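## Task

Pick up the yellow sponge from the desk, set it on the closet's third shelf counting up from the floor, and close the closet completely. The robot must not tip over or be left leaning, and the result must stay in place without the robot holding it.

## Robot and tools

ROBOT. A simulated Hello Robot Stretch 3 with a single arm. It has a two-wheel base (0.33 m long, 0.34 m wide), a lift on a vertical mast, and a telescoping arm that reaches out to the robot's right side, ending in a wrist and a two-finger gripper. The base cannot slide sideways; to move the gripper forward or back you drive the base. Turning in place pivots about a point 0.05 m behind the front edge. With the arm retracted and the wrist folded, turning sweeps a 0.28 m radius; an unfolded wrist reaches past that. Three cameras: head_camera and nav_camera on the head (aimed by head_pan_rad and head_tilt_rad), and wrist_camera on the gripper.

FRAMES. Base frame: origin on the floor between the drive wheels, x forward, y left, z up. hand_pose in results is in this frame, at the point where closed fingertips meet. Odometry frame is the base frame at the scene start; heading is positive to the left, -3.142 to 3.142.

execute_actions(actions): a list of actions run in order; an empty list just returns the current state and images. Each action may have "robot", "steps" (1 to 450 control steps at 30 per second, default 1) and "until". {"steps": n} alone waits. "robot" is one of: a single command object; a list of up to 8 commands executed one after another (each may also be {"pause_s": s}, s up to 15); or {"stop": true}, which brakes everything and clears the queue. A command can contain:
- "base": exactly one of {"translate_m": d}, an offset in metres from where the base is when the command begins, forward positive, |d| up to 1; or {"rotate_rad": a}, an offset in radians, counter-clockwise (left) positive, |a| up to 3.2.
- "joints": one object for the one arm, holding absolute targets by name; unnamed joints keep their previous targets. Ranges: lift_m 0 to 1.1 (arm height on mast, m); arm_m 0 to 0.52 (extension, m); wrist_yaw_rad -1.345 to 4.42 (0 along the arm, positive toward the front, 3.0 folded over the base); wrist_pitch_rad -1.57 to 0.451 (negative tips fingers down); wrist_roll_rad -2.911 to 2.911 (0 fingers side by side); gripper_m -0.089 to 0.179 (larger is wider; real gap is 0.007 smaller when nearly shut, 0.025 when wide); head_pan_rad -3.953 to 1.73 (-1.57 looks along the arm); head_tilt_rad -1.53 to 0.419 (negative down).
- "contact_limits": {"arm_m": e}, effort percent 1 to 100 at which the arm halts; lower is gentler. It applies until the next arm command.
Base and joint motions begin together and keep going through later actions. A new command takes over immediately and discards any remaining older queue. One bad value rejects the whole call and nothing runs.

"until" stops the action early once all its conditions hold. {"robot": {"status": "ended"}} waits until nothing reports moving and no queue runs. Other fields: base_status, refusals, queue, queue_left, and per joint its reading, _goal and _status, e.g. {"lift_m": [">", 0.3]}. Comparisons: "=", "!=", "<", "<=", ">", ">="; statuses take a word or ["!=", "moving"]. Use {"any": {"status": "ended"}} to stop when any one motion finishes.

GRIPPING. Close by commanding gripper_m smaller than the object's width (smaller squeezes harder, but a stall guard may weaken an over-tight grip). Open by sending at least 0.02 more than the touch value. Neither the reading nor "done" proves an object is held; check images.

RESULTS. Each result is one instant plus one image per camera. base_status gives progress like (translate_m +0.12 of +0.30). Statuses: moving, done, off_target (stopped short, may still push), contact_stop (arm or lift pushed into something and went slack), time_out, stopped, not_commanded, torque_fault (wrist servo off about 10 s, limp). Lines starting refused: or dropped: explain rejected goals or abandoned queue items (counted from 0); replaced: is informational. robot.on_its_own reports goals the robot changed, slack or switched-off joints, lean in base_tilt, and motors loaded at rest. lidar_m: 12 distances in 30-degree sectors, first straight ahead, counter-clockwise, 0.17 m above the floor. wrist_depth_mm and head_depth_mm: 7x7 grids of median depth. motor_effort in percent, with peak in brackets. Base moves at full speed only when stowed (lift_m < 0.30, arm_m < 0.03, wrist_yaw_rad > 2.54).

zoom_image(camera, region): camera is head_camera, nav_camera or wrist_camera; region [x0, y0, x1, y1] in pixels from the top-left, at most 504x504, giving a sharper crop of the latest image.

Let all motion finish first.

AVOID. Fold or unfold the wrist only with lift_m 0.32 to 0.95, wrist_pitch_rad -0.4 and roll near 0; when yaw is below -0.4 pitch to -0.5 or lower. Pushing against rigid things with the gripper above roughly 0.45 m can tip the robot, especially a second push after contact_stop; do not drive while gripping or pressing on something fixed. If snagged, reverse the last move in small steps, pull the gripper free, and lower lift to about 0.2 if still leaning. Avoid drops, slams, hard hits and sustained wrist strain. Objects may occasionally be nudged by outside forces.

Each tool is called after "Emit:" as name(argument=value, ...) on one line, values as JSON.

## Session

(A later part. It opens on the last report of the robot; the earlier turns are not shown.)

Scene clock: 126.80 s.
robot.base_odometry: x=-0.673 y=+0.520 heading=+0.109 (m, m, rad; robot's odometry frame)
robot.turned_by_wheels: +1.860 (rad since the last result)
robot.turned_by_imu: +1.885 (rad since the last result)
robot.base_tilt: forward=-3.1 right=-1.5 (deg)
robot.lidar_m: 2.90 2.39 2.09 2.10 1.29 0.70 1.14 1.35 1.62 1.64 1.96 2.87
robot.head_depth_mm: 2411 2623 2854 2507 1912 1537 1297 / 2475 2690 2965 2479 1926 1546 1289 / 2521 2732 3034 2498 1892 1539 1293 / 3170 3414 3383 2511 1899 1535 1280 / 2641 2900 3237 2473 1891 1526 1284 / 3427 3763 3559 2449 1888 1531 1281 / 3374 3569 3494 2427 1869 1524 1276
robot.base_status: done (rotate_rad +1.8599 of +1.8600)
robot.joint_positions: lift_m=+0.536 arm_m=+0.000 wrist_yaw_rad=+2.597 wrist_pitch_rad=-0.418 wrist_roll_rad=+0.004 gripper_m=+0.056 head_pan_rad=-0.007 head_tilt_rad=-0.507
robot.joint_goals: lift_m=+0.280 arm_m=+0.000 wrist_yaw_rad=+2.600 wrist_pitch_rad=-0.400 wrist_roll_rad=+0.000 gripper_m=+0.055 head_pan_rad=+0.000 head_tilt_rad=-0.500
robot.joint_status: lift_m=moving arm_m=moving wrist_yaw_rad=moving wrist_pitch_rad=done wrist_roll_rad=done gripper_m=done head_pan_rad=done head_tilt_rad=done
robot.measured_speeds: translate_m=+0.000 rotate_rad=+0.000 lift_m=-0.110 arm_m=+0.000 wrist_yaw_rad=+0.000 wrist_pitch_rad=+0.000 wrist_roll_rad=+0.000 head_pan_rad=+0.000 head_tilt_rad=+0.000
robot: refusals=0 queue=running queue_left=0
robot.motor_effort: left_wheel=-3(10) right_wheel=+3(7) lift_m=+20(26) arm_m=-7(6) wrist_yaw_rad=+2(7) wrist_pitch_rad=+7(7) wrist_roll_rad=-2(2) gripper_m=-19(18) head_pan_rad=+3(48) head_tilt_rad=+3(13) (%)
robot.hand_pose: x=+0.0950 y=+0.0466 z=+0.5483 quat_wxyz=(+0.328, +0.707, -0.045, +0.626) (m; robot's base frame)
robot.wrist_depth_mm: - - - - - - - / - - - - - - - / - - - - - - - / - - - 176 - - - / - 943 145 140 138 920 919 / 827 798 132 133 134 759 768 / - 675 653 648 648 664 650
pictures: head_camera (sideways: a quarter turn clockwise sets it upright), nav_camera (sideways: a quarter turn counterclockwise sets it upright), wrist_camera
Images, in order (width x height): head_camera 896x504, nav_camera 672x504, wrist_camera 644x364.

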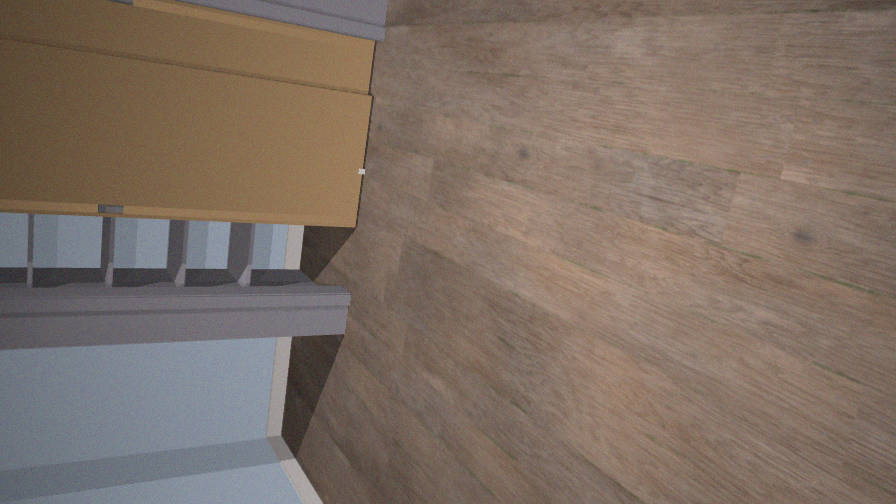

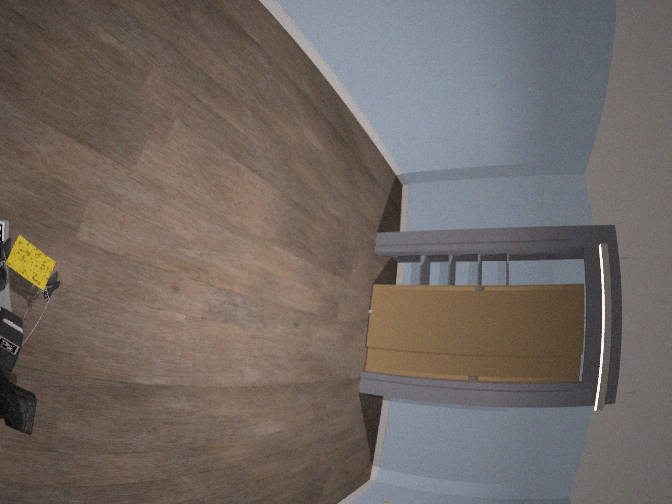

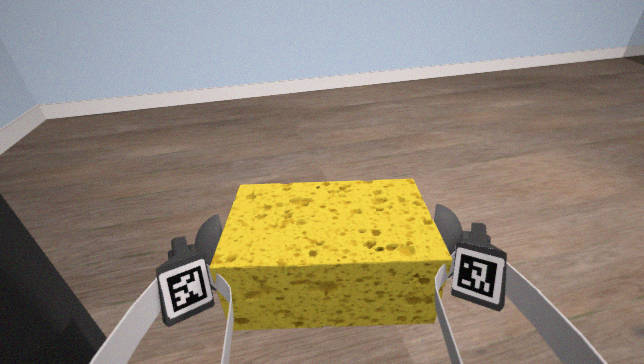

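Emit:
execute_actions(actions=[{"robot": [{"base": {"rotate_rad": 0.05}}, {"base": {"translate_m": 1.0}}], "steps": 300, "until": {"robot": {"translate_m": [">", 0.8]}}}, {"robot": {"base": {"translate_m": 1.0}}, "steps": 300, "until": {"robot": {"base_status": ["!=", "moving"]}}}])

Scene clock: 136.73 s.
robot.base_odometry: x=+1.109 y=+0.806 heading=+0.159 (m, m, rad; robot's odometry frame)
robot.turned_by_wheels: +0.050 (rad since the last result)
robot.turned_by_imu: +0.050 (rad since the last result)
robot.base_tilt: forward=-3.0 right=-1.5 (deg)
robot.lidar_m: 1.22 1.64 1.48 1.49 1.81 2.84 2.45 2.49 2.27 2.28 1.32 1.19
robot.head_depth_mm: 1559 1369 1157 1261 1407 1500 1293 / 1616 1706 1837 1893 1776 1545 1291 / 1593 1717 1876 1975 1906 1536 1291 / 1034 1126 1259 1412 1615 1528 1283 / 1060 1180 1303 1515 1712 1533 1290 / 1821 1999 2229 2395 1878 1525 1279 / 1882 2101 2331 2443 1872 1516 1281
robot.base_status: done (translate_m +1.0000 of +1.0000)
robot.joint_positions: lift_m=+0.280 arm_m=+0.000 wrist_yaw_rad=+2.597 wrist_pitch_rad=-0.419 wrist_roll_rad=+0.004 gripper_m=+0.056 head_pan_rad=-0.007 head_tilt_rad=-0.506
robot.joint_goals: lift_m=+0.280 arm_m=+0.000 wrist_yaw_rad=+2.600 wrist_pitch_rad=-0.400 wrist_roll_rad=+0.000 gripper_m=+0.055 head_pan_rad=+0.000 head_tilt_rad=-0.500
robot.joint_status: lift_m=done arm_m=done wrist_yaw_rad=done wrist_pitch_rad=done wrist_roll_rad=done gripper_m=done head_pan_rad=done head_tilt_rad=done
robot.measured_speeds: translate_m=+0.000 rotate_rad=+0.000 lift_m=+0.000 arm_m=+0.000 wrist_yaw_rad=+0.000 wrist_pitch_rad=+0.000 wrist_roll_rad=+0.000 head_pan_rad=+0.000 head_tilt_rad=+0.000
robot: refusals=0 queue=done queue_left=0
robot.motor_effort: left_wheel=-4(11) right_wheel=+2(10) lift_m=+20(22) arm_m=-7(7) wrist_yaw_rad=+3(6) wrist_pitch_rad=+8(7) wrist_roll_rad=-2(2) gripper_m=-18(18) head_pan_rad=+3(4) head_tilt_rad=+2(3) (%)
robot.hand_pose: x=+0.0949 y=+0.0465 z=+0.2926 quat_wxyz=(+0.328, +0.707, -0.045, +0.625) (m; robot's base frame)
robot.wrist_depth_mm: - - - - - - - / - - - - - - - / - - - 954 936 922 917 / 744 753 732 176 680 707 693 / 600 601 145 140 138 573 564 / 514 498 132 133 134 476 469 / - - 148 403 404 410 407
pictures: head_camera (sideways: a quarter turn clockwise sets it upright), nav_camera (sideways: a quarter turn counterclockwise sets it upright), wrist_camera
Images, in order (width x height): head_camera 896x504, nav_camera 672x504, wrist_camera 644x364.

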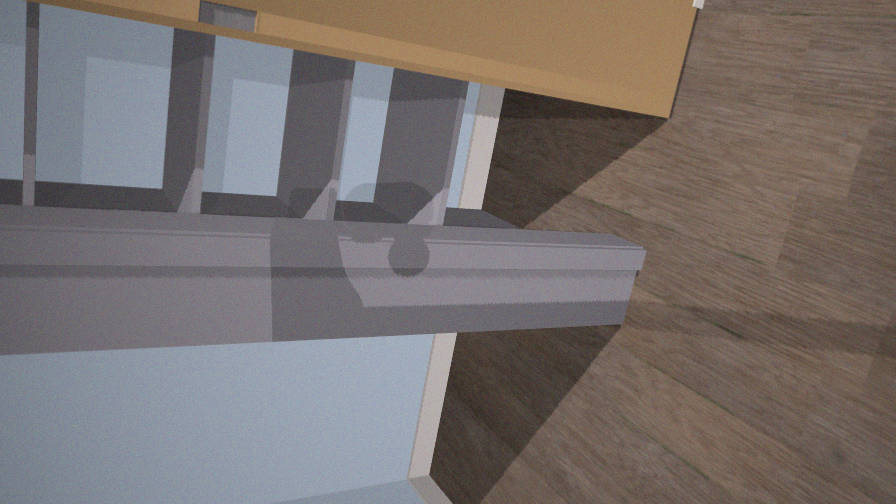

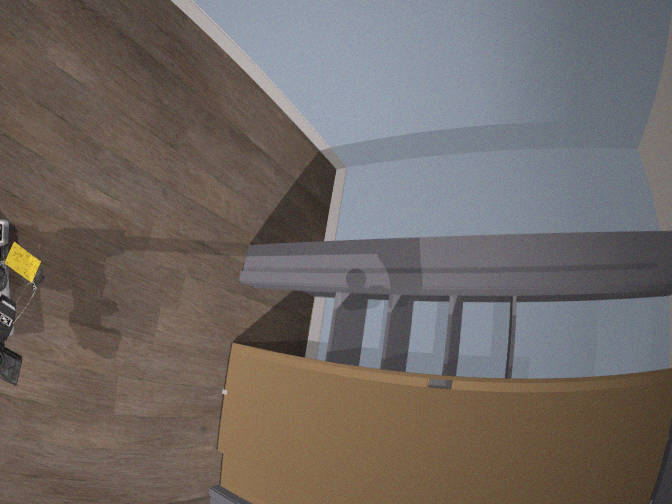

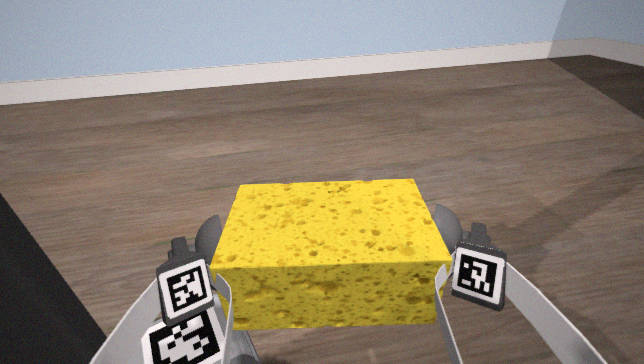

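Emit:
execute_actions(actions=[{"robot": [{"base": {"rotate_rad": -0.091}}, {"base": {"translate_m": 0.766}}], "steps": 300, "until": {"robot": {"translate_m": [">", 0.42], "translate_m_goal": ["<", 0.8]}}}, {"robot": {"joints": {"lift_m": 1.07}}, "steps": 100, "until": {"robot": {"lift_m": [">", 0.335]}}}, {"robot": {"joints": {"wrist_yaw_rad": 1.1, "head_pan_rad": -1.57, "head_tilt_rad": -0.45}}, "steps": 300, "until": {"robot": {"base_status": ["!=", "moving"]}}}, {"robot": {"base": {"rotate_rad": 1.301}}, "steps": 300, "until": {"robot": {"base_status": ["!=", "moving"]}}}])

Scene clock: 152.27 s.
robot.base_odometry: x=+1.873 y=+0.858 heading=+1.369 (m, m, rad; robot's odometry frame)
robot.turned_by_wheels: +1.210 (rad since the last result)
robot.turned_by_imu: +1.227 (rad since the last result)
robot.base_tilt: forward=-3.2 right=-1.5 (deg)
robot.lidar_m: 1.29 1.34 1.83 3.23 3.46 2.55 2.46 0.64 0.48 0.96 0.44 1.35
robot.head_depth_mm: 975 1072 853 498 531 569 - / 969 1068 910 1231 1030 1134 - / 964 1063 906 1231 1021 1136 - / 966 1063 900 1219 1023 1167 1338 / 963 1059 897 1219 1019 1160 1352 / 959 1046 889 1160 976 1120 - / 808 811 490 491 496 534 -
robot.base_status: done (rotate_rad +1.3009 of +1.3010)
robot.joint_positions: lift_m=+0.936 arm_m=+0.000 wrist_yaw_rad=+1.103 wrist_pitch_rad=-0.419 wrist_roll_rad=+0.004 gripper_m=+0.056 head_pan_rad=-1.563 head_tilt_rad=-0.458
robot.joint_goals: lift_m=+1.070 arm_m=+0.000 wrist_yaw_rad=+1.100 wrist_pitch_rad=-0.400 wrist_roll_rad=+0.000 gripper_m=+0.055 head_pan_rad=-1.570 head_tilt_rad=-0.450
robot.joint_status: lift_m=moving arm_m=done wrist_yaw_rad=moving wrist_pitch_rad=done wrist_roll_rad=done gripper_m=done head_pan_rad=done head_tilt_rad=done
robot.measured_speeds: translate_m=+0.000 rotate_rad=+0.000 lift_m=+0.110 arm_m=+0.000 wrist_yaw_rad=+0.000 wrist_pitch_rad=+0.000 wrist_roll_rad=+0.000 head_pan_rad=+0.000 head_tilt_rad=+0.000
robot: refusals=0 queue=done queue_left=0
robot.motor_effort: left_wheel=-4(16) right_wheel=+3(7) lift_m=+28(27) arm_m=-6(6) wrist_yaw_rad=-4(4) wrist_pitch_rad=+7(8) wrist_roll_rad=-2(2) gripper_m=-19(18) head_pan_rad=-4(49) head_tilt_rad=+3(7) (%)
robot.hand_pose: x=+0.1787 y=-0.2466 z=+0.9488 quat_wxyz=(+0.666, +0.488, -0.513, +0.236) (m; robot's base frame)
robot.wrist_depth_mm: 856 943 - - 315 234 178 / 886 - - - 335 246 184 / 945 - - - 355 255 200 / - - - 176 333 256 223 / - - 145 140 138 260 285 / - - 132 133 134 288 725 / - - - - 481 343 651
pictures: head_camera (sideways: a quarter turn clockwise sets it upright), nav_camera (sideways: a quarter turn counterclockwise sets it upright), wrist_camera
Images, in order (width x height): head_camera 896x504, nav_camera 672x504, wrist_camera 644x364.

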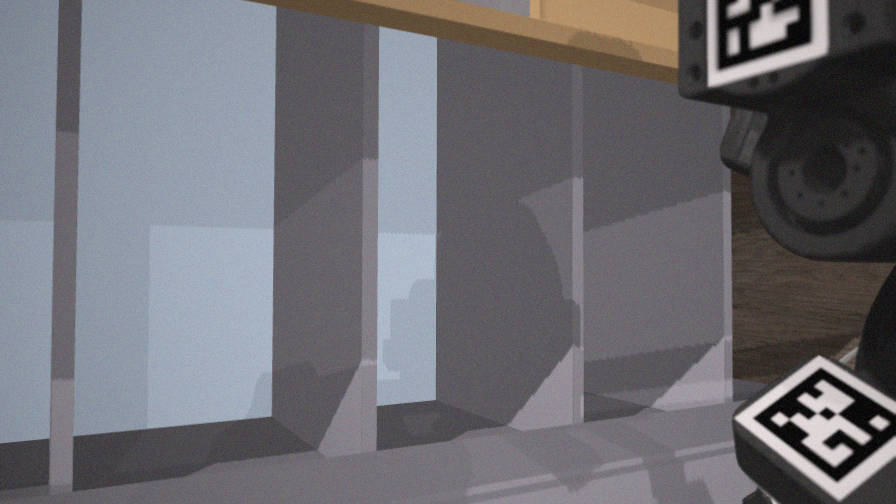

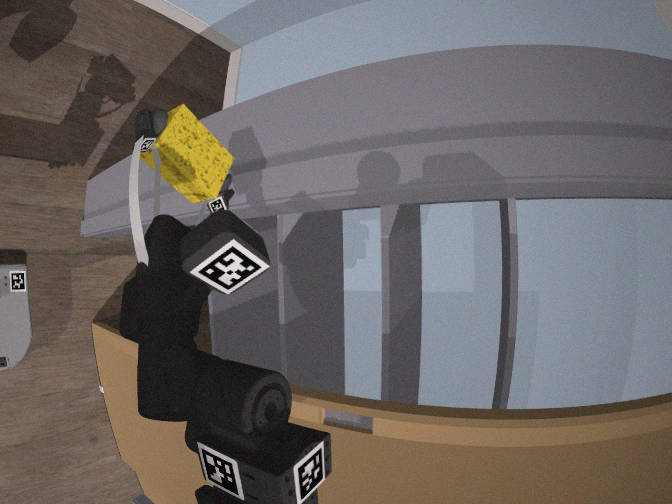

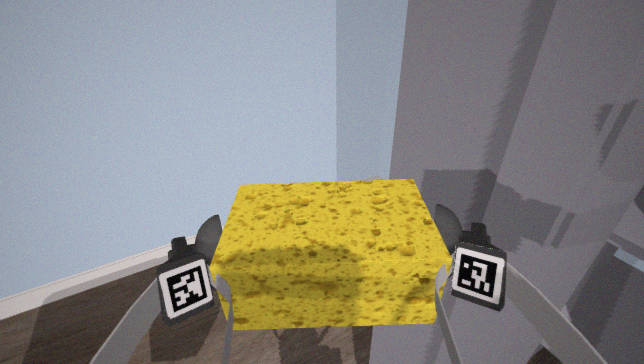

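Emit:
execute_actions(actions=[{"robot": {"joints": {"wrist_yaw_rad": 0.0, "head_tilt_rad": -0.6}, "base": {"rotate_rad": 0.015}}, "steps": 200, "until": {"robot": {"wrist_yaw_rad": ["<", 0.12]}}}, {"robot": {"joints": {"arm_m": 0.2}, "contact_limits": {"arm_m": 20}}, "steps": 200, "until": {"robot": {"status": "ended"}}}])

Scene clock: 158.20 s.
robot.base_odometry: x=+1.873 y=+0.858 heading=+1.384 (m, m, rad; robot's odometry frame)
robot.turned_by_wheels: +0.015 (rad since the last result)
robot.turned_by_imu: +0.016 (rad since the last result)
robot.base_tilt: forward=-3.0 right=-1.5 (deg)
robot.lidar_m: 1.29 1.35 1.86 3.22 3.39 2.55 2.46 0.63 0.48 0.54 0.45 1.34
robot.head_depth_mm: - - 1192 527 589 707 885 / - - 1213 1027 1225 773 885 / - - 1199 1018 1231 1447 1231 / 970 - 1145 1016 1222 1442 1228 / 984 948 1193 1008 1216 1434 1223 / 971 945 1137 973 1118 752 856 / 763 462 467 489 553 654 841
robot.base_status: done (rotate_rad +0.0149 of +0.0150)
robot.joint_positions: lift_m=+1.070 arm_m=+0.200 wrist_yaw_rad=+0.002 wrist_pitch_rad=-0.419 wrist_roll_rad=+0.004 gripper_m=+0.056 head_pan_rad=-1.563 head_tilt_rad=-0.593
robot.joint_goals: lift_m=+1.070 arm_m=+0.200 wrist_yaw_rad=+0.000 wrist_pitch_rad=-0.400 wrist_roll_rad=+0.000 gripper_m=+0.055 head_pan_rad=-1.570 head_tilt_rad=-0.600
robot.joint_status: lift_m=done arm_m=done wrist_yaw_rad=done wrist_pitch_rad=done wrist_roll_rad=done gripper_m=done head_pan_rad=done head_tilt_rad=done
robot.measured_speeds: translate_m=+0.000 rotate_rad=+0.000 lift_m=+0.000 arm_m=+0.000 wrist_yaw_rad=+0.000 wrist_pitch_rad=+0.000 wrist_roll_rad=+0.000 head_pan_rad=+0.000 head_tilt_rad=+0.000
robot: refusals=0 queue=done queue_left=0
robot.motor_effort: left_wheel=-4(10) right_wheel=+3(8) lift_m=+26(27) arm_m=+5(7) wrist_yaw_rad=-3(4) wrist_pitch_rad=+7(8) wrist_roll_rad=-2(2) gripper_m=-18(19) head_pan_rad=-3(5) head_tilt_rad=-2(12) (%)
robot.contact_limits: arm_m 20 (drawing in: default 33, maximum 54; extending or still: default 44, maximum 73)
robot.hand_pose: x=-0.0210 y=-0.5689 z=+1.0823 quat_wxyz=(+0.691, +0.148, -0.693, -0.147) (m; robot's base frame)
robot.wrist_depth_mm: 293 418 631 641 635 635 637 / 292 414 629 658 638 619 607 / 290 401 448 439 433 422 411 / 290 377 373 176 362 757 774 / 288 403 145 140 138 688 672 / 286 375 132 133 134 556 561 / 286 431 608 769 760 765 757
pictures: head_camera (sideways: a quarter turn clockwise sets it upright), nav_camera (sideways: a quarter turn counterclockwise sets it upright), wrist_camera
Images, in order (width x height): head_camera 896x504, nav_camera 672x504, wrist_camera 644x364.

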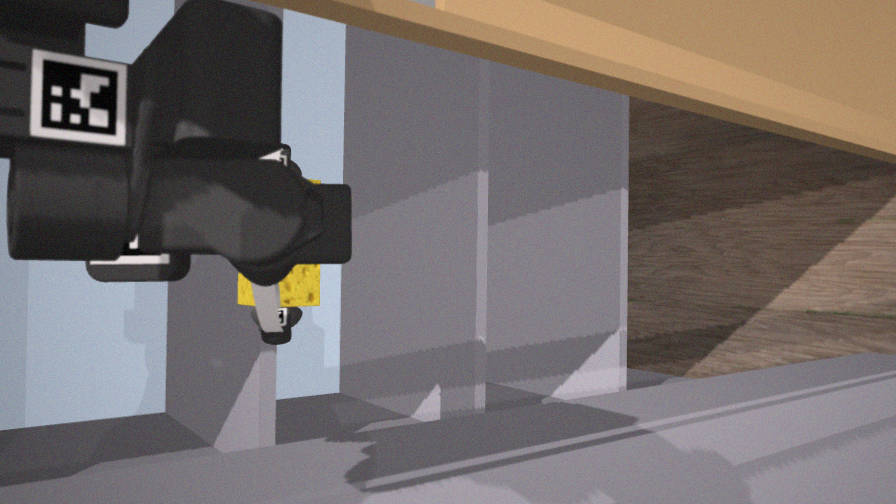

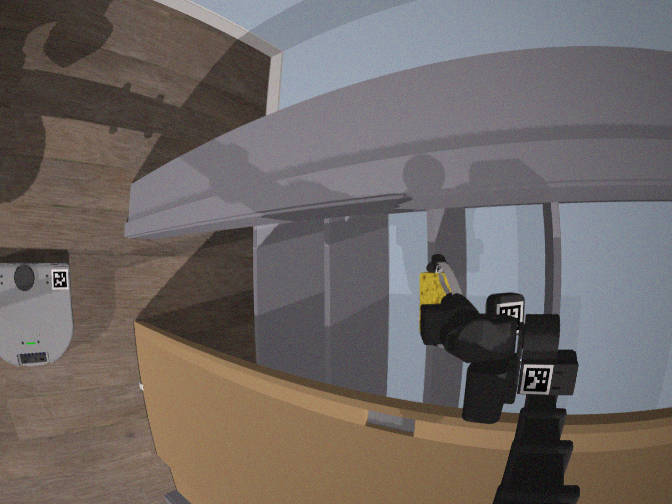

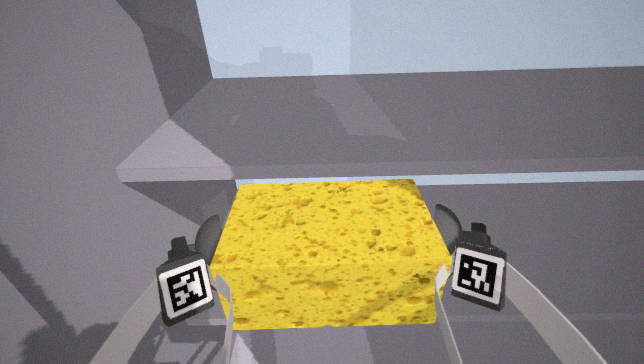

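Emit:
execute_actions(actions=[{"robot": {"base": {"translate_m": 0.02}}, "steps": 15}, {"robot": {"joints": {"arm_m": 0.51}, "contact_limits": {"arm_m": 20}}, "steps": 200, "until": {"robot": {"status": "ended"}}}])

Scene clock: 163.67 s.
robot.base_odometry: x=+1.876 y=+0.878 heading=+1.384 (m, m, rad; robot's odometry frame)
robot.turned_by_wheels: +0.000 (rad since the last result)
robot.turned_by_imu: +0.000 (rad since the last result)
robot.base_tilt: forward=-3.2 right=-1.4 (deg)
robot.lidar_m: 1.27 1.32 1.82 3.23 3.47 2.56 2.48 0.63 0.49 0.46 0.44 1.32
robot.head_depth_mm: - 983 1219 958 610 708 882 / 1004 972 1205 1027 1234 1418 918 / - 899 1202 1020 1230 1435 1224 / 978 806 1191 1018 1218 1432 1230 / 986 946 1194 1010 1215 1436 1205 / 970 890 1099 930 637 689 842 / 393 397 422 471 541 669 841
robot.base_status: done (translate_m +0.0200 of +0.0200)
robot.joint_positions: lift_m=+1.070 arm_m=+0.510 wrist_yaw_rad=+0.002 wrist_pitch_rad=-0.419 wrist_roll_rad=+0.004 gripper_m=+0.056 head_pan_rad=-1.563 head_tilt_rad=-0.593
robot.joint_goals: lift_m=+1.070 arm_m=+0.510 wrist_yaw_rad=+0.000 wrist_pitch_rad=-0.400 wrist_roll_rad=+0.000 gripper_m=+0.055 head_pan_rad=-1.570 head_tilt_rad=-0.600
robot.joint_status: lift_m=done arm_m=done wrist_yaw_rad=done wrist_pitch_rad=done wrist_roll_rad=done gripper_m=done head_pan_rad=done head_tilt_rad=done
robot.measured_speeds: translate_m=+0.000 rotate_rad=+0.000 lift_m=+0.000 arm_m=+0.000 wrist_yaw_rad=+0.000 wrist_pitch_rad=+0.000 wrist_roll_rad=+0.000 head_pan_rad=+0.000 head_tilt_rad=+0.000
robot: refusals=0 queue=done queue_left=0
robot.motor_effort: left_wheel=-4(6) right_wheel=+3(6) lift_m=+26(26) arm_m=+6(6) wrist_yaw_rad=-3(3) wrist_pitch_rad=+7(8) wrist_roll_rad=-2(2) gripper_m=-18(18) head_pan_rad=-4(4) head_tilt_rad=-2(2) (%)
robot.contact_limits: arm_m 20 (drawing in: default 33, maximum 54; extending or still: default 44, maximum 73)
robot.hand_pose: x=-0.0211 y=-0.8789 z=+1.0823 quat_wxyz=(+0.691, +0.148, -0.693, -0.147) (m; robot's base frame)
robot.wrist_depth_mm: 266 356 368 367 365 365 366 / 265 377 400 399 401 395 398 / 266 375 423 423 420 419 409 / 263 327 332 176 306 316 312 / 250 268 145 140 138 260 252 / 225 223 132 133 134 213 211 / 192 189 183 181 180 183 182
pictures: head_camera (sideways: a quarter turn clockwise sets it upright), nav_camera (sideways: a quarter turn counterclockwise sets it upright), wrist_camera
Images, in order (width x height): head_camera 896x504, nav_camera 672x504, wrist_camera 644x364.

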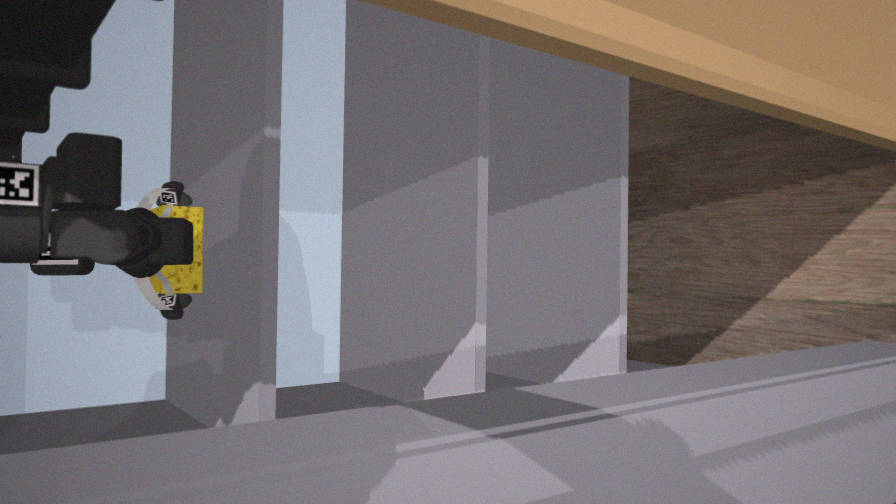

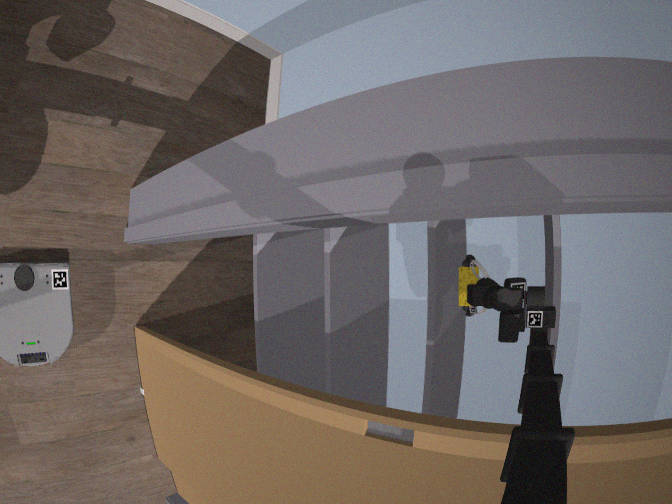

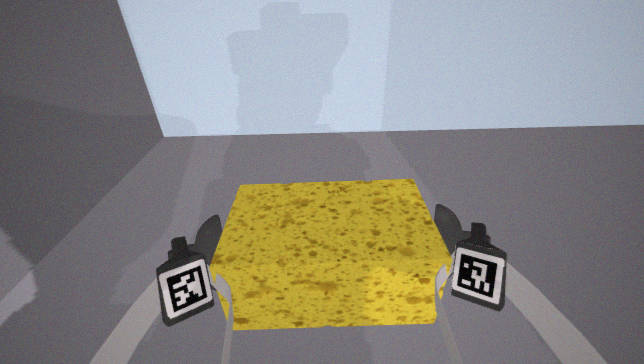

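Emit:
execute_actions(actions=[{"robot": {"joints": {"lift_m": 1.031}}, "steps": 200, "until": {"robot": {"status": "ended"}}}])

Scene clock: 165.83 s.
robot.base_odometry: x=+1.876 y=+0.878 heading=+1.384 (m, m, rad; robot's odometry frame)
robot.turned_by_wheels: +0.000 (rad since the last result)
robot.turned_by_imu: +0.000 (rad since the last result)
robot.base_tilt: forward=-3.2 right=-1.5 (deg)
robot.lidar_m: 1.27 1.32 1.82 3.21 3.44 2.57 2.48 0.63 0.49 0.47 0.44 1.32
robot.head_depth_mm: 957 848 1211 955 608 709 888 / 953 906 1205 1025 1231 1413 920 / - 837 1201 1018 1225 1441 1233 / 955 791 1197 1016 1228 1440 1228 / 984 951 1187 1012 1214 1443 1201 / 969 892 1098 932 636 689 841 / 393 397 422 471 543 669 838
robot.base_status: done (translate_m +0.0200 of +0.0200)
robot.joint_positions: lift_m=+1.031 arm_m=+0.510 wrist_yaw_rad=+0.002 wrist_pitch_rad=-0.419 wrist_roll_rad=+0.004 gripper_m=+0.056 head_pan_rad=-1.563 head_tilt_rad=-0.593
robot.joint_goals: lift_m=+1.031 arm_m=+0.510 wrist_yaw_rad=+0.000 wrist_pitch_rad=-0.400 wrist_roll_rad=+0.000 gripper_m=+0.055 head_pan_rad=-1.570 head_tilt_rad=-0.600
robot.joint_status: lift_m=done arm_m=done wrist_yaw_rad=done wrist_pitch_rad=done wrist_roll_rad=done gripper_m=done head_pan_rad=done head_tilt_rad=done
robot.measured_speeds: translate_m=+0.000 rotate_rad=+0.000 lift_m=+0.000 arm_m=+0.000 wrist_yaw_rad=+0.000 wrist_pitch_rad=+0.000 wrist_roll_rad=+0.000 head_pan_rad=+0.000 head_tilt_rad=+0.000
robot: refusals=0 queue=done queue_left=0
robot.motor_effort: left_wheel=-4(4) right_wheel=+2(3) lift_m=+20(26) arm_m=+6(6) wrist_yaw_rad=-3(3) wrist_pitch_rad=+7(7) wrist_roll_rad=-2(2) gripper_m=-18(18) head_pan_rad=-4(4) head_tilt_rad=-3(2) (%)
robot.contact_limits: arm_m 20 (drawing in: default 33, maximum 54; extending or still: default 44, maximum 73)
robot.hand_pose: x=-0.0211 y=-0.8789 z=+1.0436 quat_wxyz=(+0.691, +0.148, -0.693, -0.147) (m; robot's base frame)
robot.wrist_depth_mm: 266 356 365 366 366 366 365 / 265 376 398 399 396 401 401 / 264 335 352 344 337 329 325 / 251 264 262 176 241 251 246 / 214 211 145 140 138 205 198 / 177 176 132 133 134 168 167 / 151 149 145 145 146 145 144
pictures: head_camera (sideways: a quarter turn clockwise sets it upright), nav_camera (sideways: a quarter turn counterclockwise sets it upright), wrist_camera
Images, in order (width x height): head_camera 896x504, nav_camera 672x504, wrist_camera 644x364.

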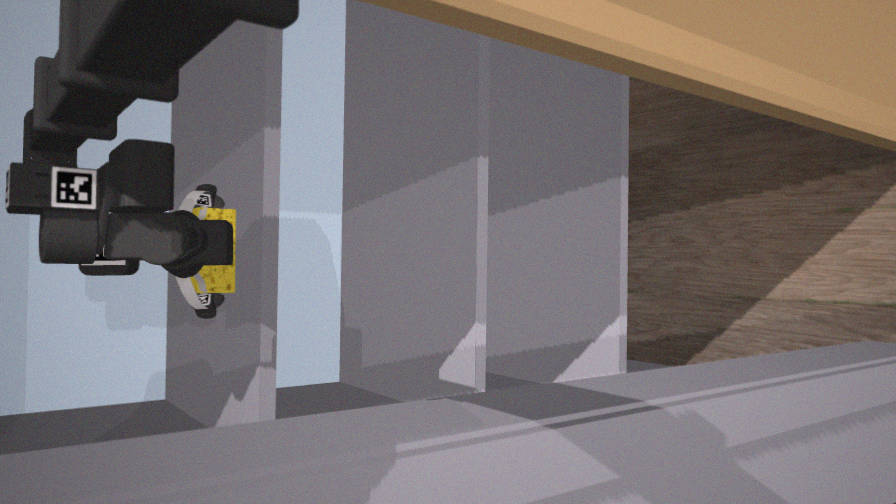

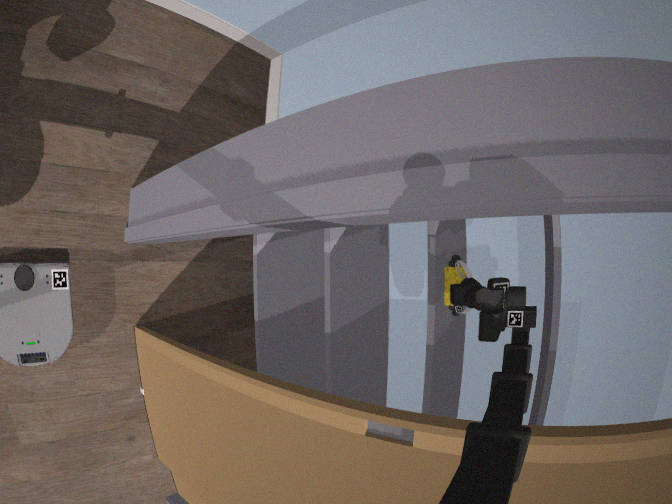

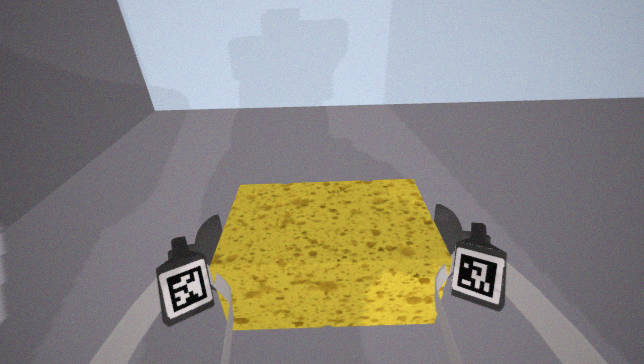

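Emit:
execute_actions(actions=[{"robot": [{"joints": {"gripper_m": 0.155}}, {"joints": {"lift_m": 1.04, "arm_m": 0.41}}], "steps": 200, "until": {"robot": {"status": "ended"}}}])

Scene clock: 173.30 s.
robot.base_odometry: x=+1.876 y=+0.878 heading=+1.384 (m, m, rad; robot's odometry frame)
robot.turned_by_wheels: +0.000 (rad since the last result)
robot.turned_by_imu: +0.000 (rad since the last result)
robot.base_tilt: forward=-3.1 right=-1.5 (deg)
robot.lidar_m: 1.27 1.32 1.83 3.21 3.46 2.56 2.48 0.63 0.49 0.46 0.44 1.32
robot.head_depth_mm: 961 852 1210 954 609 709 886 / 948 908 1212 1025 1234 1407 921 / - 796 1202 1022 1227 1437 1232 / 959 916 1205 1016 1230 1433 1229 / 983 987 1189 1011 1219 1427 1204 / 974 890 1095 933 635 690 841 / 393 397 421 470 542 669 841
robot.base_status: done (translate_m +0.0200 of +0.0200)
robot.joint_positions: lift_m=+1.040 arm_m=+0.410 wrist_yaw_rad=+0.002 wrist_pitch_rad=-0.419 wrist_roll_rad=+0.004 gripper_m=+0.155 head_pan_rad=-1.563 head_tilt_rad=-0.593
robot.joint_goals: lift_m=+1.040 arm_m=+0.410 wrist_yaw_rad=+0.000 wrist_pitch_rad=-0.400 wrist_roll_rad=+0.000 gripper_m=+0.155 head_pan_rad=-1.570 head_tilt_rad=-0.600
robot.joint_status: lift_m=done arm_m=done wrist_yaw_rad=done wrist_pitch_rad=done wrist_roll_rad=done gripper_m=done head_pan_rad=done head_tilt_rad=done
robot.measured_speeds: translate_m=+0.000 rotate_rad=+0.000 lift_m=+0.000 arm_m=+0.000 wrist_yaw_rad=+0.000 wrist_pitch_rad=+0.000 wrist_roll_rad=+0.000 head_pan_rad=+0.000 head_tilt_rad=+0.000
robot: refusals=0 queue=done queue_left=0
robot.motor_effort: left_wheel=-4(4) right_wheel=+3(3) lift_m=+26(28) arm_m=-6(8) wrist_yaw_rad=-3(3) wrist_pitch_rad=+7(7) wrist_roll_rad=-2(2) gripper_m=-1(84) head_pan_rad=-3(4) head_tilt_rad=-2(2) (%)
robot.hand_pose: x=-0.0211 y=-0.7796 z=+1.0523 quat_wxyz=(+0.691, +0.148, -0.693, -0.147) (m; robot's base frame)
robot.wrist_depth_mm: 268 378 453 450 454 452 453 / 265 378 486 483 486 475 476 / 266 351 373 260 355 351 344 / 259 284 277 222 256 266 263 / 227 234 222 220 217 222 210 / 188 - 185 182 181 174 177 / 211 342 443 450 445 444 439
pictures: head_camera (sideways: a quarter turn clockwise sets it upright), nav_camera (sideways: a quarter turn counterclockwise sets it upright), wrist_camera
Images, in order (width x height): head_camera 896x504, nav_camera 672x504, wrist_camera 644x364.

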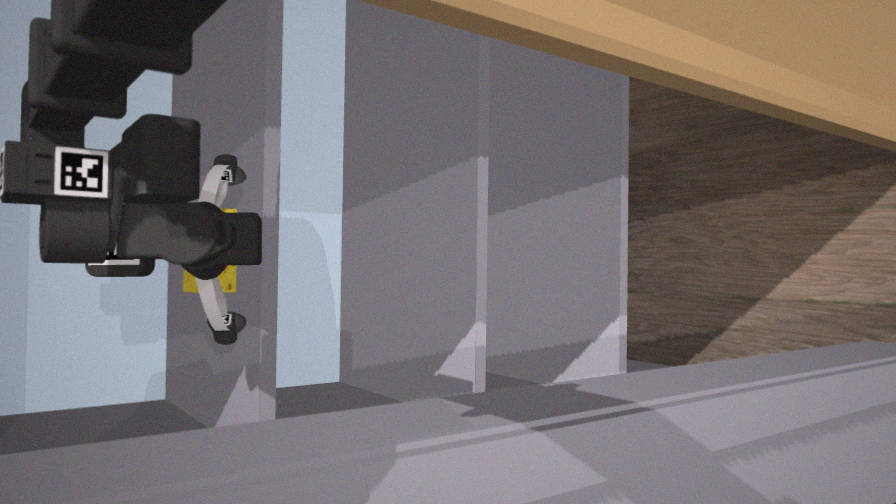

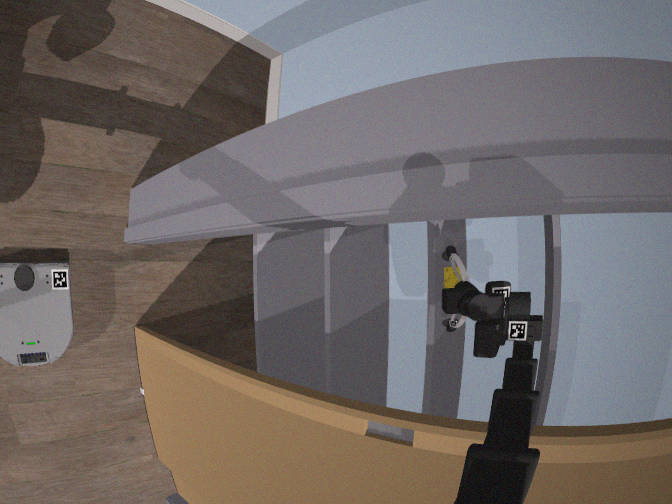

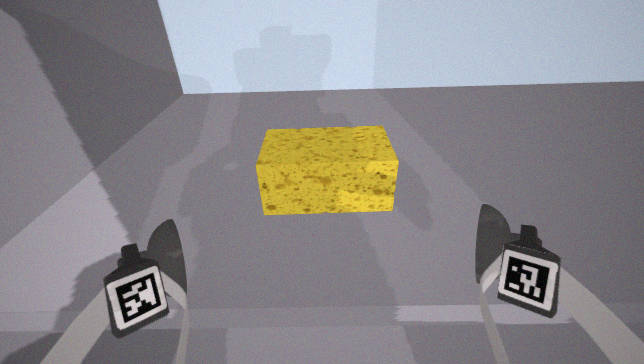

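Emit:
execute_actions(actions=[{"robot": {"joints": {"gripper_m": 0.0, "arm_m": 0.0}}, "steps": 200, "until": {"robot": {"arm_m": ["<", 0.29]}}}, {"robot": {"joints": {"wrist_roll_rad": 1.57, "lift_m": 0.937}}, "steps": 200, "until": {"robot": {"arm_m": ["<", 0.1]}}}, {"robot": {"base": {"translate_m": -0.208}}, "steps": 200, "until": {"robot": {"translate_m": ["<", -0.195]}}}, {"robot": {"joints": {"wrist_pitch_rad": 0.025}}, "steps": 200, "until": {"robot": {"status": "ended"}}}])

Scene clock: 183.07 s.
robot.base_odometry: x=+1.838 y=+0.673 heading=+1.384 (m, m, rad; robot's odometry frame)
robot.turned_by_wheels: +0.000 (rad since the last result)
robot.turned_by_imu: +0.001 (rad since the last result)
robot.base_tilt: forward=-3.1 right=-1.5 (deg)
robot.lidar_m: 1.48 1.54 2.12 3.20 3.16 2.35 2.27 0.63 0.46 0.45 0.54 0.62
robot.head_depth_mm: 352 391 440 503 560 - - / 352 391 440 502 573 - - / 351 391 439 502 573 - - / 351 390 440 512 573 - - / 980 948 1194 1013 1213 1397 1225 / 979 825 1181 1002 1217 1427 1224 / 981 870 1187 1001 1208 1365 1169
robot.base_status: done (translate_m -0.2080 of -0.2080)
robot.joint_positions: lift_m=+0.937 arm_m=+0.000 wrist_yaw_rad=+0.002 wrist_pitch_rad=-0.001 wrist_roll_rad=+1.568 gripper_m=+0.000 head_pan_rad=-1.563 head_tilt_rad=-0.593
robot.joint_goals: lift_m=+0.937 arm_m=+0.000 wrist_yaw_rad=+0.000 wrist_pitch_rad=+0.025 wrist_roll_rad=+1.570 gripper_m=+0.000 head_pan_rad=-1.570 head_tilt_rad=-0.600
robot.joint_status: lift_m=done arm_m=done wrist_yaw_rad=done wrist_pitch_rad=done wrist_roll_rad=done gripper_m=done head_pan_rad=done head_tilt_rad=done
robot.measured_speeds: translate_m=+0.000 rotate_rad=+0.000 lift_m=+0.000 arm_m=+0.000 wrist_yaw_rad=+0.000 wrist_pitch_rad=+0.000 wrist_roll_rad=+0.000 head_pan_rad=+0.000 head_tilt_rad=+0.000
robot: refusals=0 queue=done queue_left=0
robot.motor_effort: left_wheel=-4(10) right_wheel=+2(2) lift_m=+20(25) arm_m=-6(7) wrist_yaw_rad=-3(3) wrist_pitch_rad=+10(10) wrist_roll_rad=+1(1) gripper_m=-1(80) head_pan_rad=-4(4) head_tilt_rad=-2(2) (%)
robot.hand_pose: x=-0.0209 y=-0.4016 z=+1.0512 quat_wxyz=(+0.002, +0.001, -1.000, -0.001) (m; robot's base frame)
robot.wrist_depth_mm: 186 186 187 188 189 191 192 / 191 192 193 194 195 197 198 / 196 197 199 200 201 202 204 / 202 203 205 206 207 209 210 / 209 209 212 - 215 216 217 / 935 926 729 858 867 715 706 / 753 737 661 720 708 656 678
pictures: head_camera (sideways: a quarter turn clockwise sets it upright), nav_camera (sideways: a quarter turn counterclockwise sets it upright), wrist_camera
Images, in order (width x height): head_camera 896x504, nav_camera 672x504, wrist_camera 644x364.

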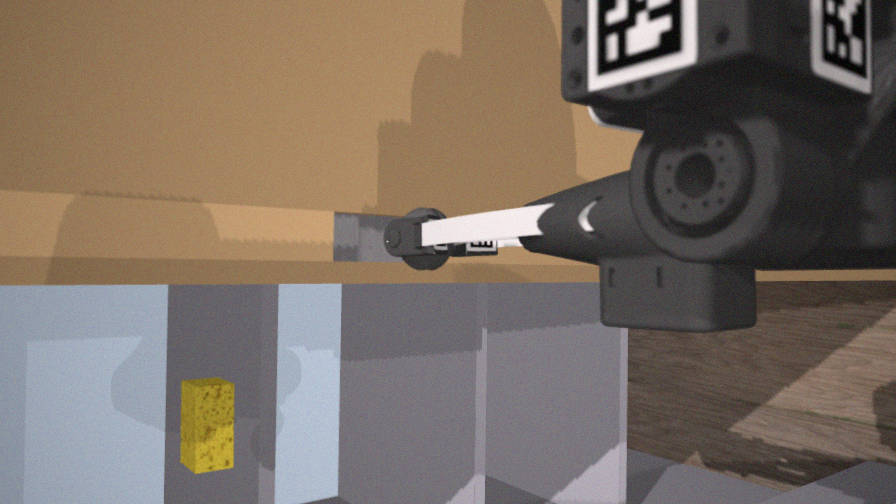

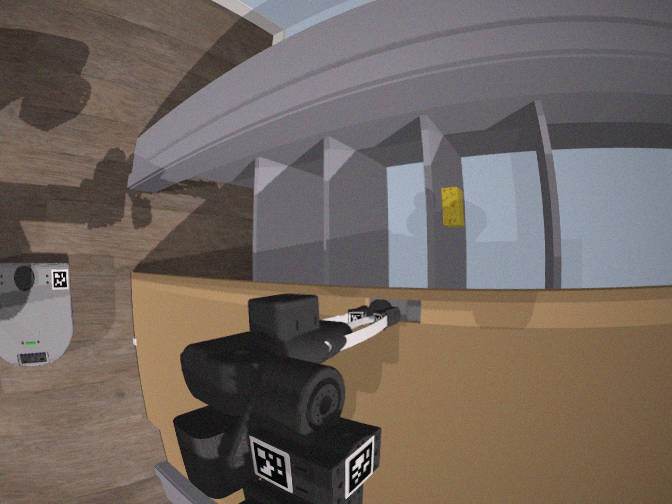

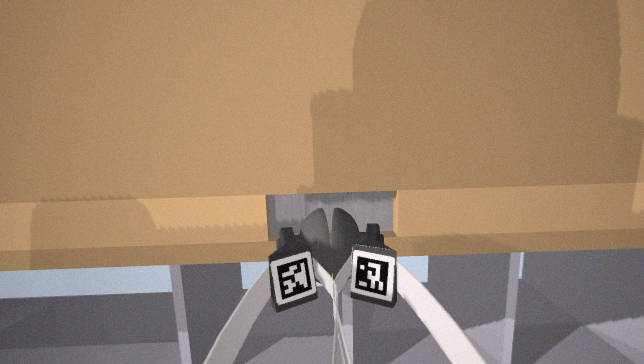

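Emit:
zoom_image(camera="head_camera", region=[280, 150, 560, 330])

Region (280, 150, 560, 330) of head_camera's 896x504 image, scaled by 1.800, with more detail than that image has; it fills the top 324 rows of this view, and the rest is white.

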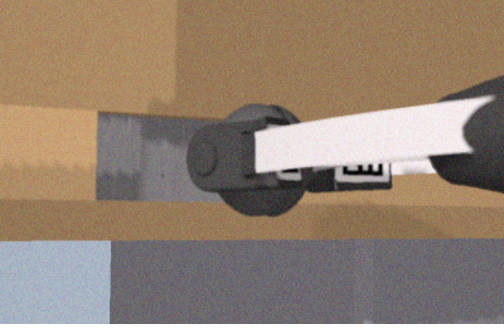

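Emit:
execute_actions(actions=[{"robot": {"joints": {"arm_m": 0.07}, "contact_limits": {"arm_m": 12}}, "steps": 100, "until": {"robot": {"status": "ended"}}}])

Scene clock: 185.37 s.
robot.base_odometry: x=+1.838 y=+0.673 heading=+1.384 (m, m, rad; robot's odometry frame)
robot.turned_by_wheels: +0.000 (rad since the last result)
robot.turned_by_imu: +0.000 (rad since the last result)
robot.base_tilt: forward=-2.9 right=-1.6 (deg)
robot.lidar_m: 1.48 1.54 2.13 3.55 3.17 2.35 2.27 0.63 0.47 0.45 0.54 0.62
robot.head_depth_mm: 354 394 443 496 - - - / 354 393 442 495 - - - / 353 393 442 505 - - 920 / 353 392 442 510 - - 934 / 982 948 1193 1012 1231 1430 1228 / 981 823 1183 1008 1208 1432 1222 / 984 871 1186 1002 1204 1365 1171
robot.base_status: done (translate_m -0.2080 of -0.2080)
robot.joint_positions: lift_m=+0.937 arm_m=+0.042 wrist_yaw_rad=-0.004 wrist_pitch_rad=-0.002 wrist_roll_rad=+1.568 gripper_m=+0.000 head_pan_rad=-1.563 head_tilt_rad=-0.593
robot.joint_goals: lift_m=+0.937 arm_m=+0.042 wrist_yaw_rad=+0.000 wrist_pitch_rad=+0.025 wrist_roll_rad=+1.570 gripper_m=+0.000 head_pan_rad=-1.570 head_tilt_rad=-0.600
robot.joint_status: lift_m=done arm_m=contact_stop wrist_yaw_rad=done wrist_pitch_rad=done wrist_roll_rad=done gripper_m=done head_pan_rad=done head_tilt_rad=done
robot.measured_speeds: translate_m=+0.000 rotate_rad=+0.000 lift_m=+0.000 arm_m=-0.006 wrist_yaw_rad=-0.010 wrist_pitch_rad=+0.000 wrist_roll_rad=+0.000 head_pan_rad=+0.000 head_tilt_rad=+0.000
robot: refusals=0 queue=dropped queue_left=0
robot.on_its_own: arm_m is slack since a contact_stop, until your next command for it (your +0.070 is given up)
robot.motor_effort: left_wheel=-4(6) right_wheel=+6(6) lift_m=+20(20) arm_m=+7(13) wrist_yaw_rad=+6(7) wrist_pitch_rad=+10(11) wrist_roll_rad=+0(0) gripper_m=-1(2) head_pan_rad=-4(5) head_tilt_rad=-3(2) (%)
robot.contact_limits: arm_m 12 (drawing in: default 33, maximum 54; extending or still: default 44, maximum 73)
robot.hand_pose: x=-0.0225 y=-0.4430 z=+1.0510 quat_wxyz=(+0.002, -0.002, -1.000, -0.001) (m; robot's base frame)
robot.wrist_depth_mm: 151 151 153 153 154 156 157 / 155 156 157 157 159 160 161 / 159 160 161 162 163 164 166 / 164 165 166 167 169 170 171 / 168 170 172 184 176 175 176 / 174 174 176 846 179 525 643 / 765 718 679 730 724 654 686
pictures: head_camera (sideways: a quarter turn clockwise sets it upright), nav_camera (sideways: a quarter turn counterclockwise sets it upright), wrist_camera
Images, in order (width x height): head_camera 896x504, nav_camera 672x504, wrist_camera 644x364.

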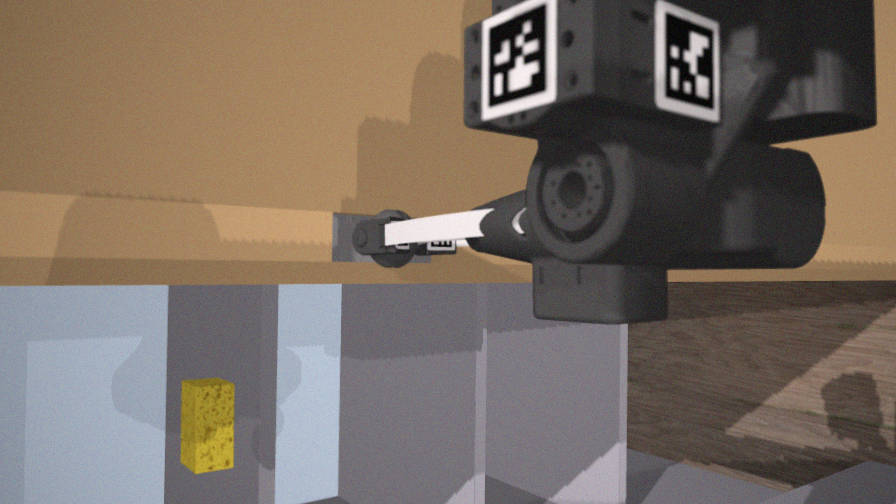

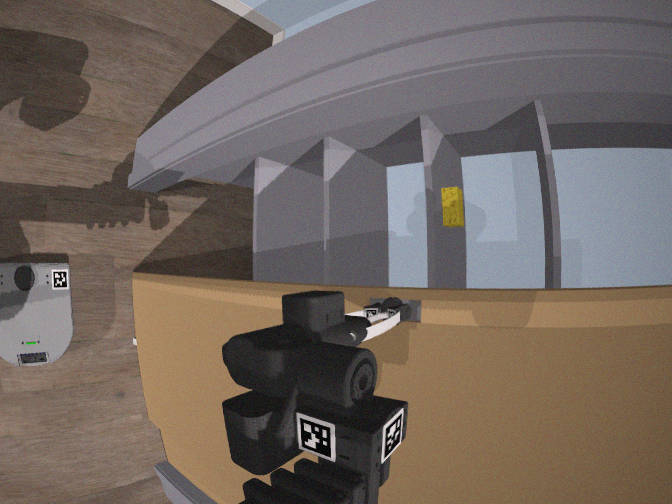

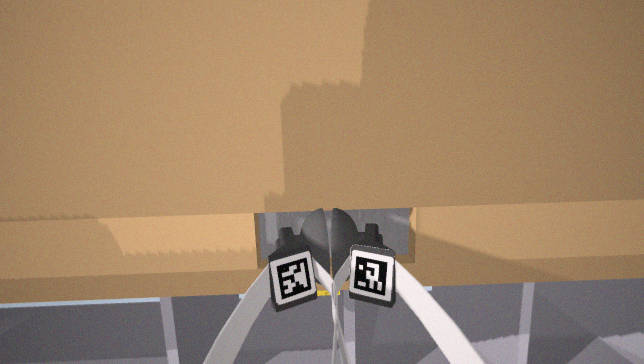

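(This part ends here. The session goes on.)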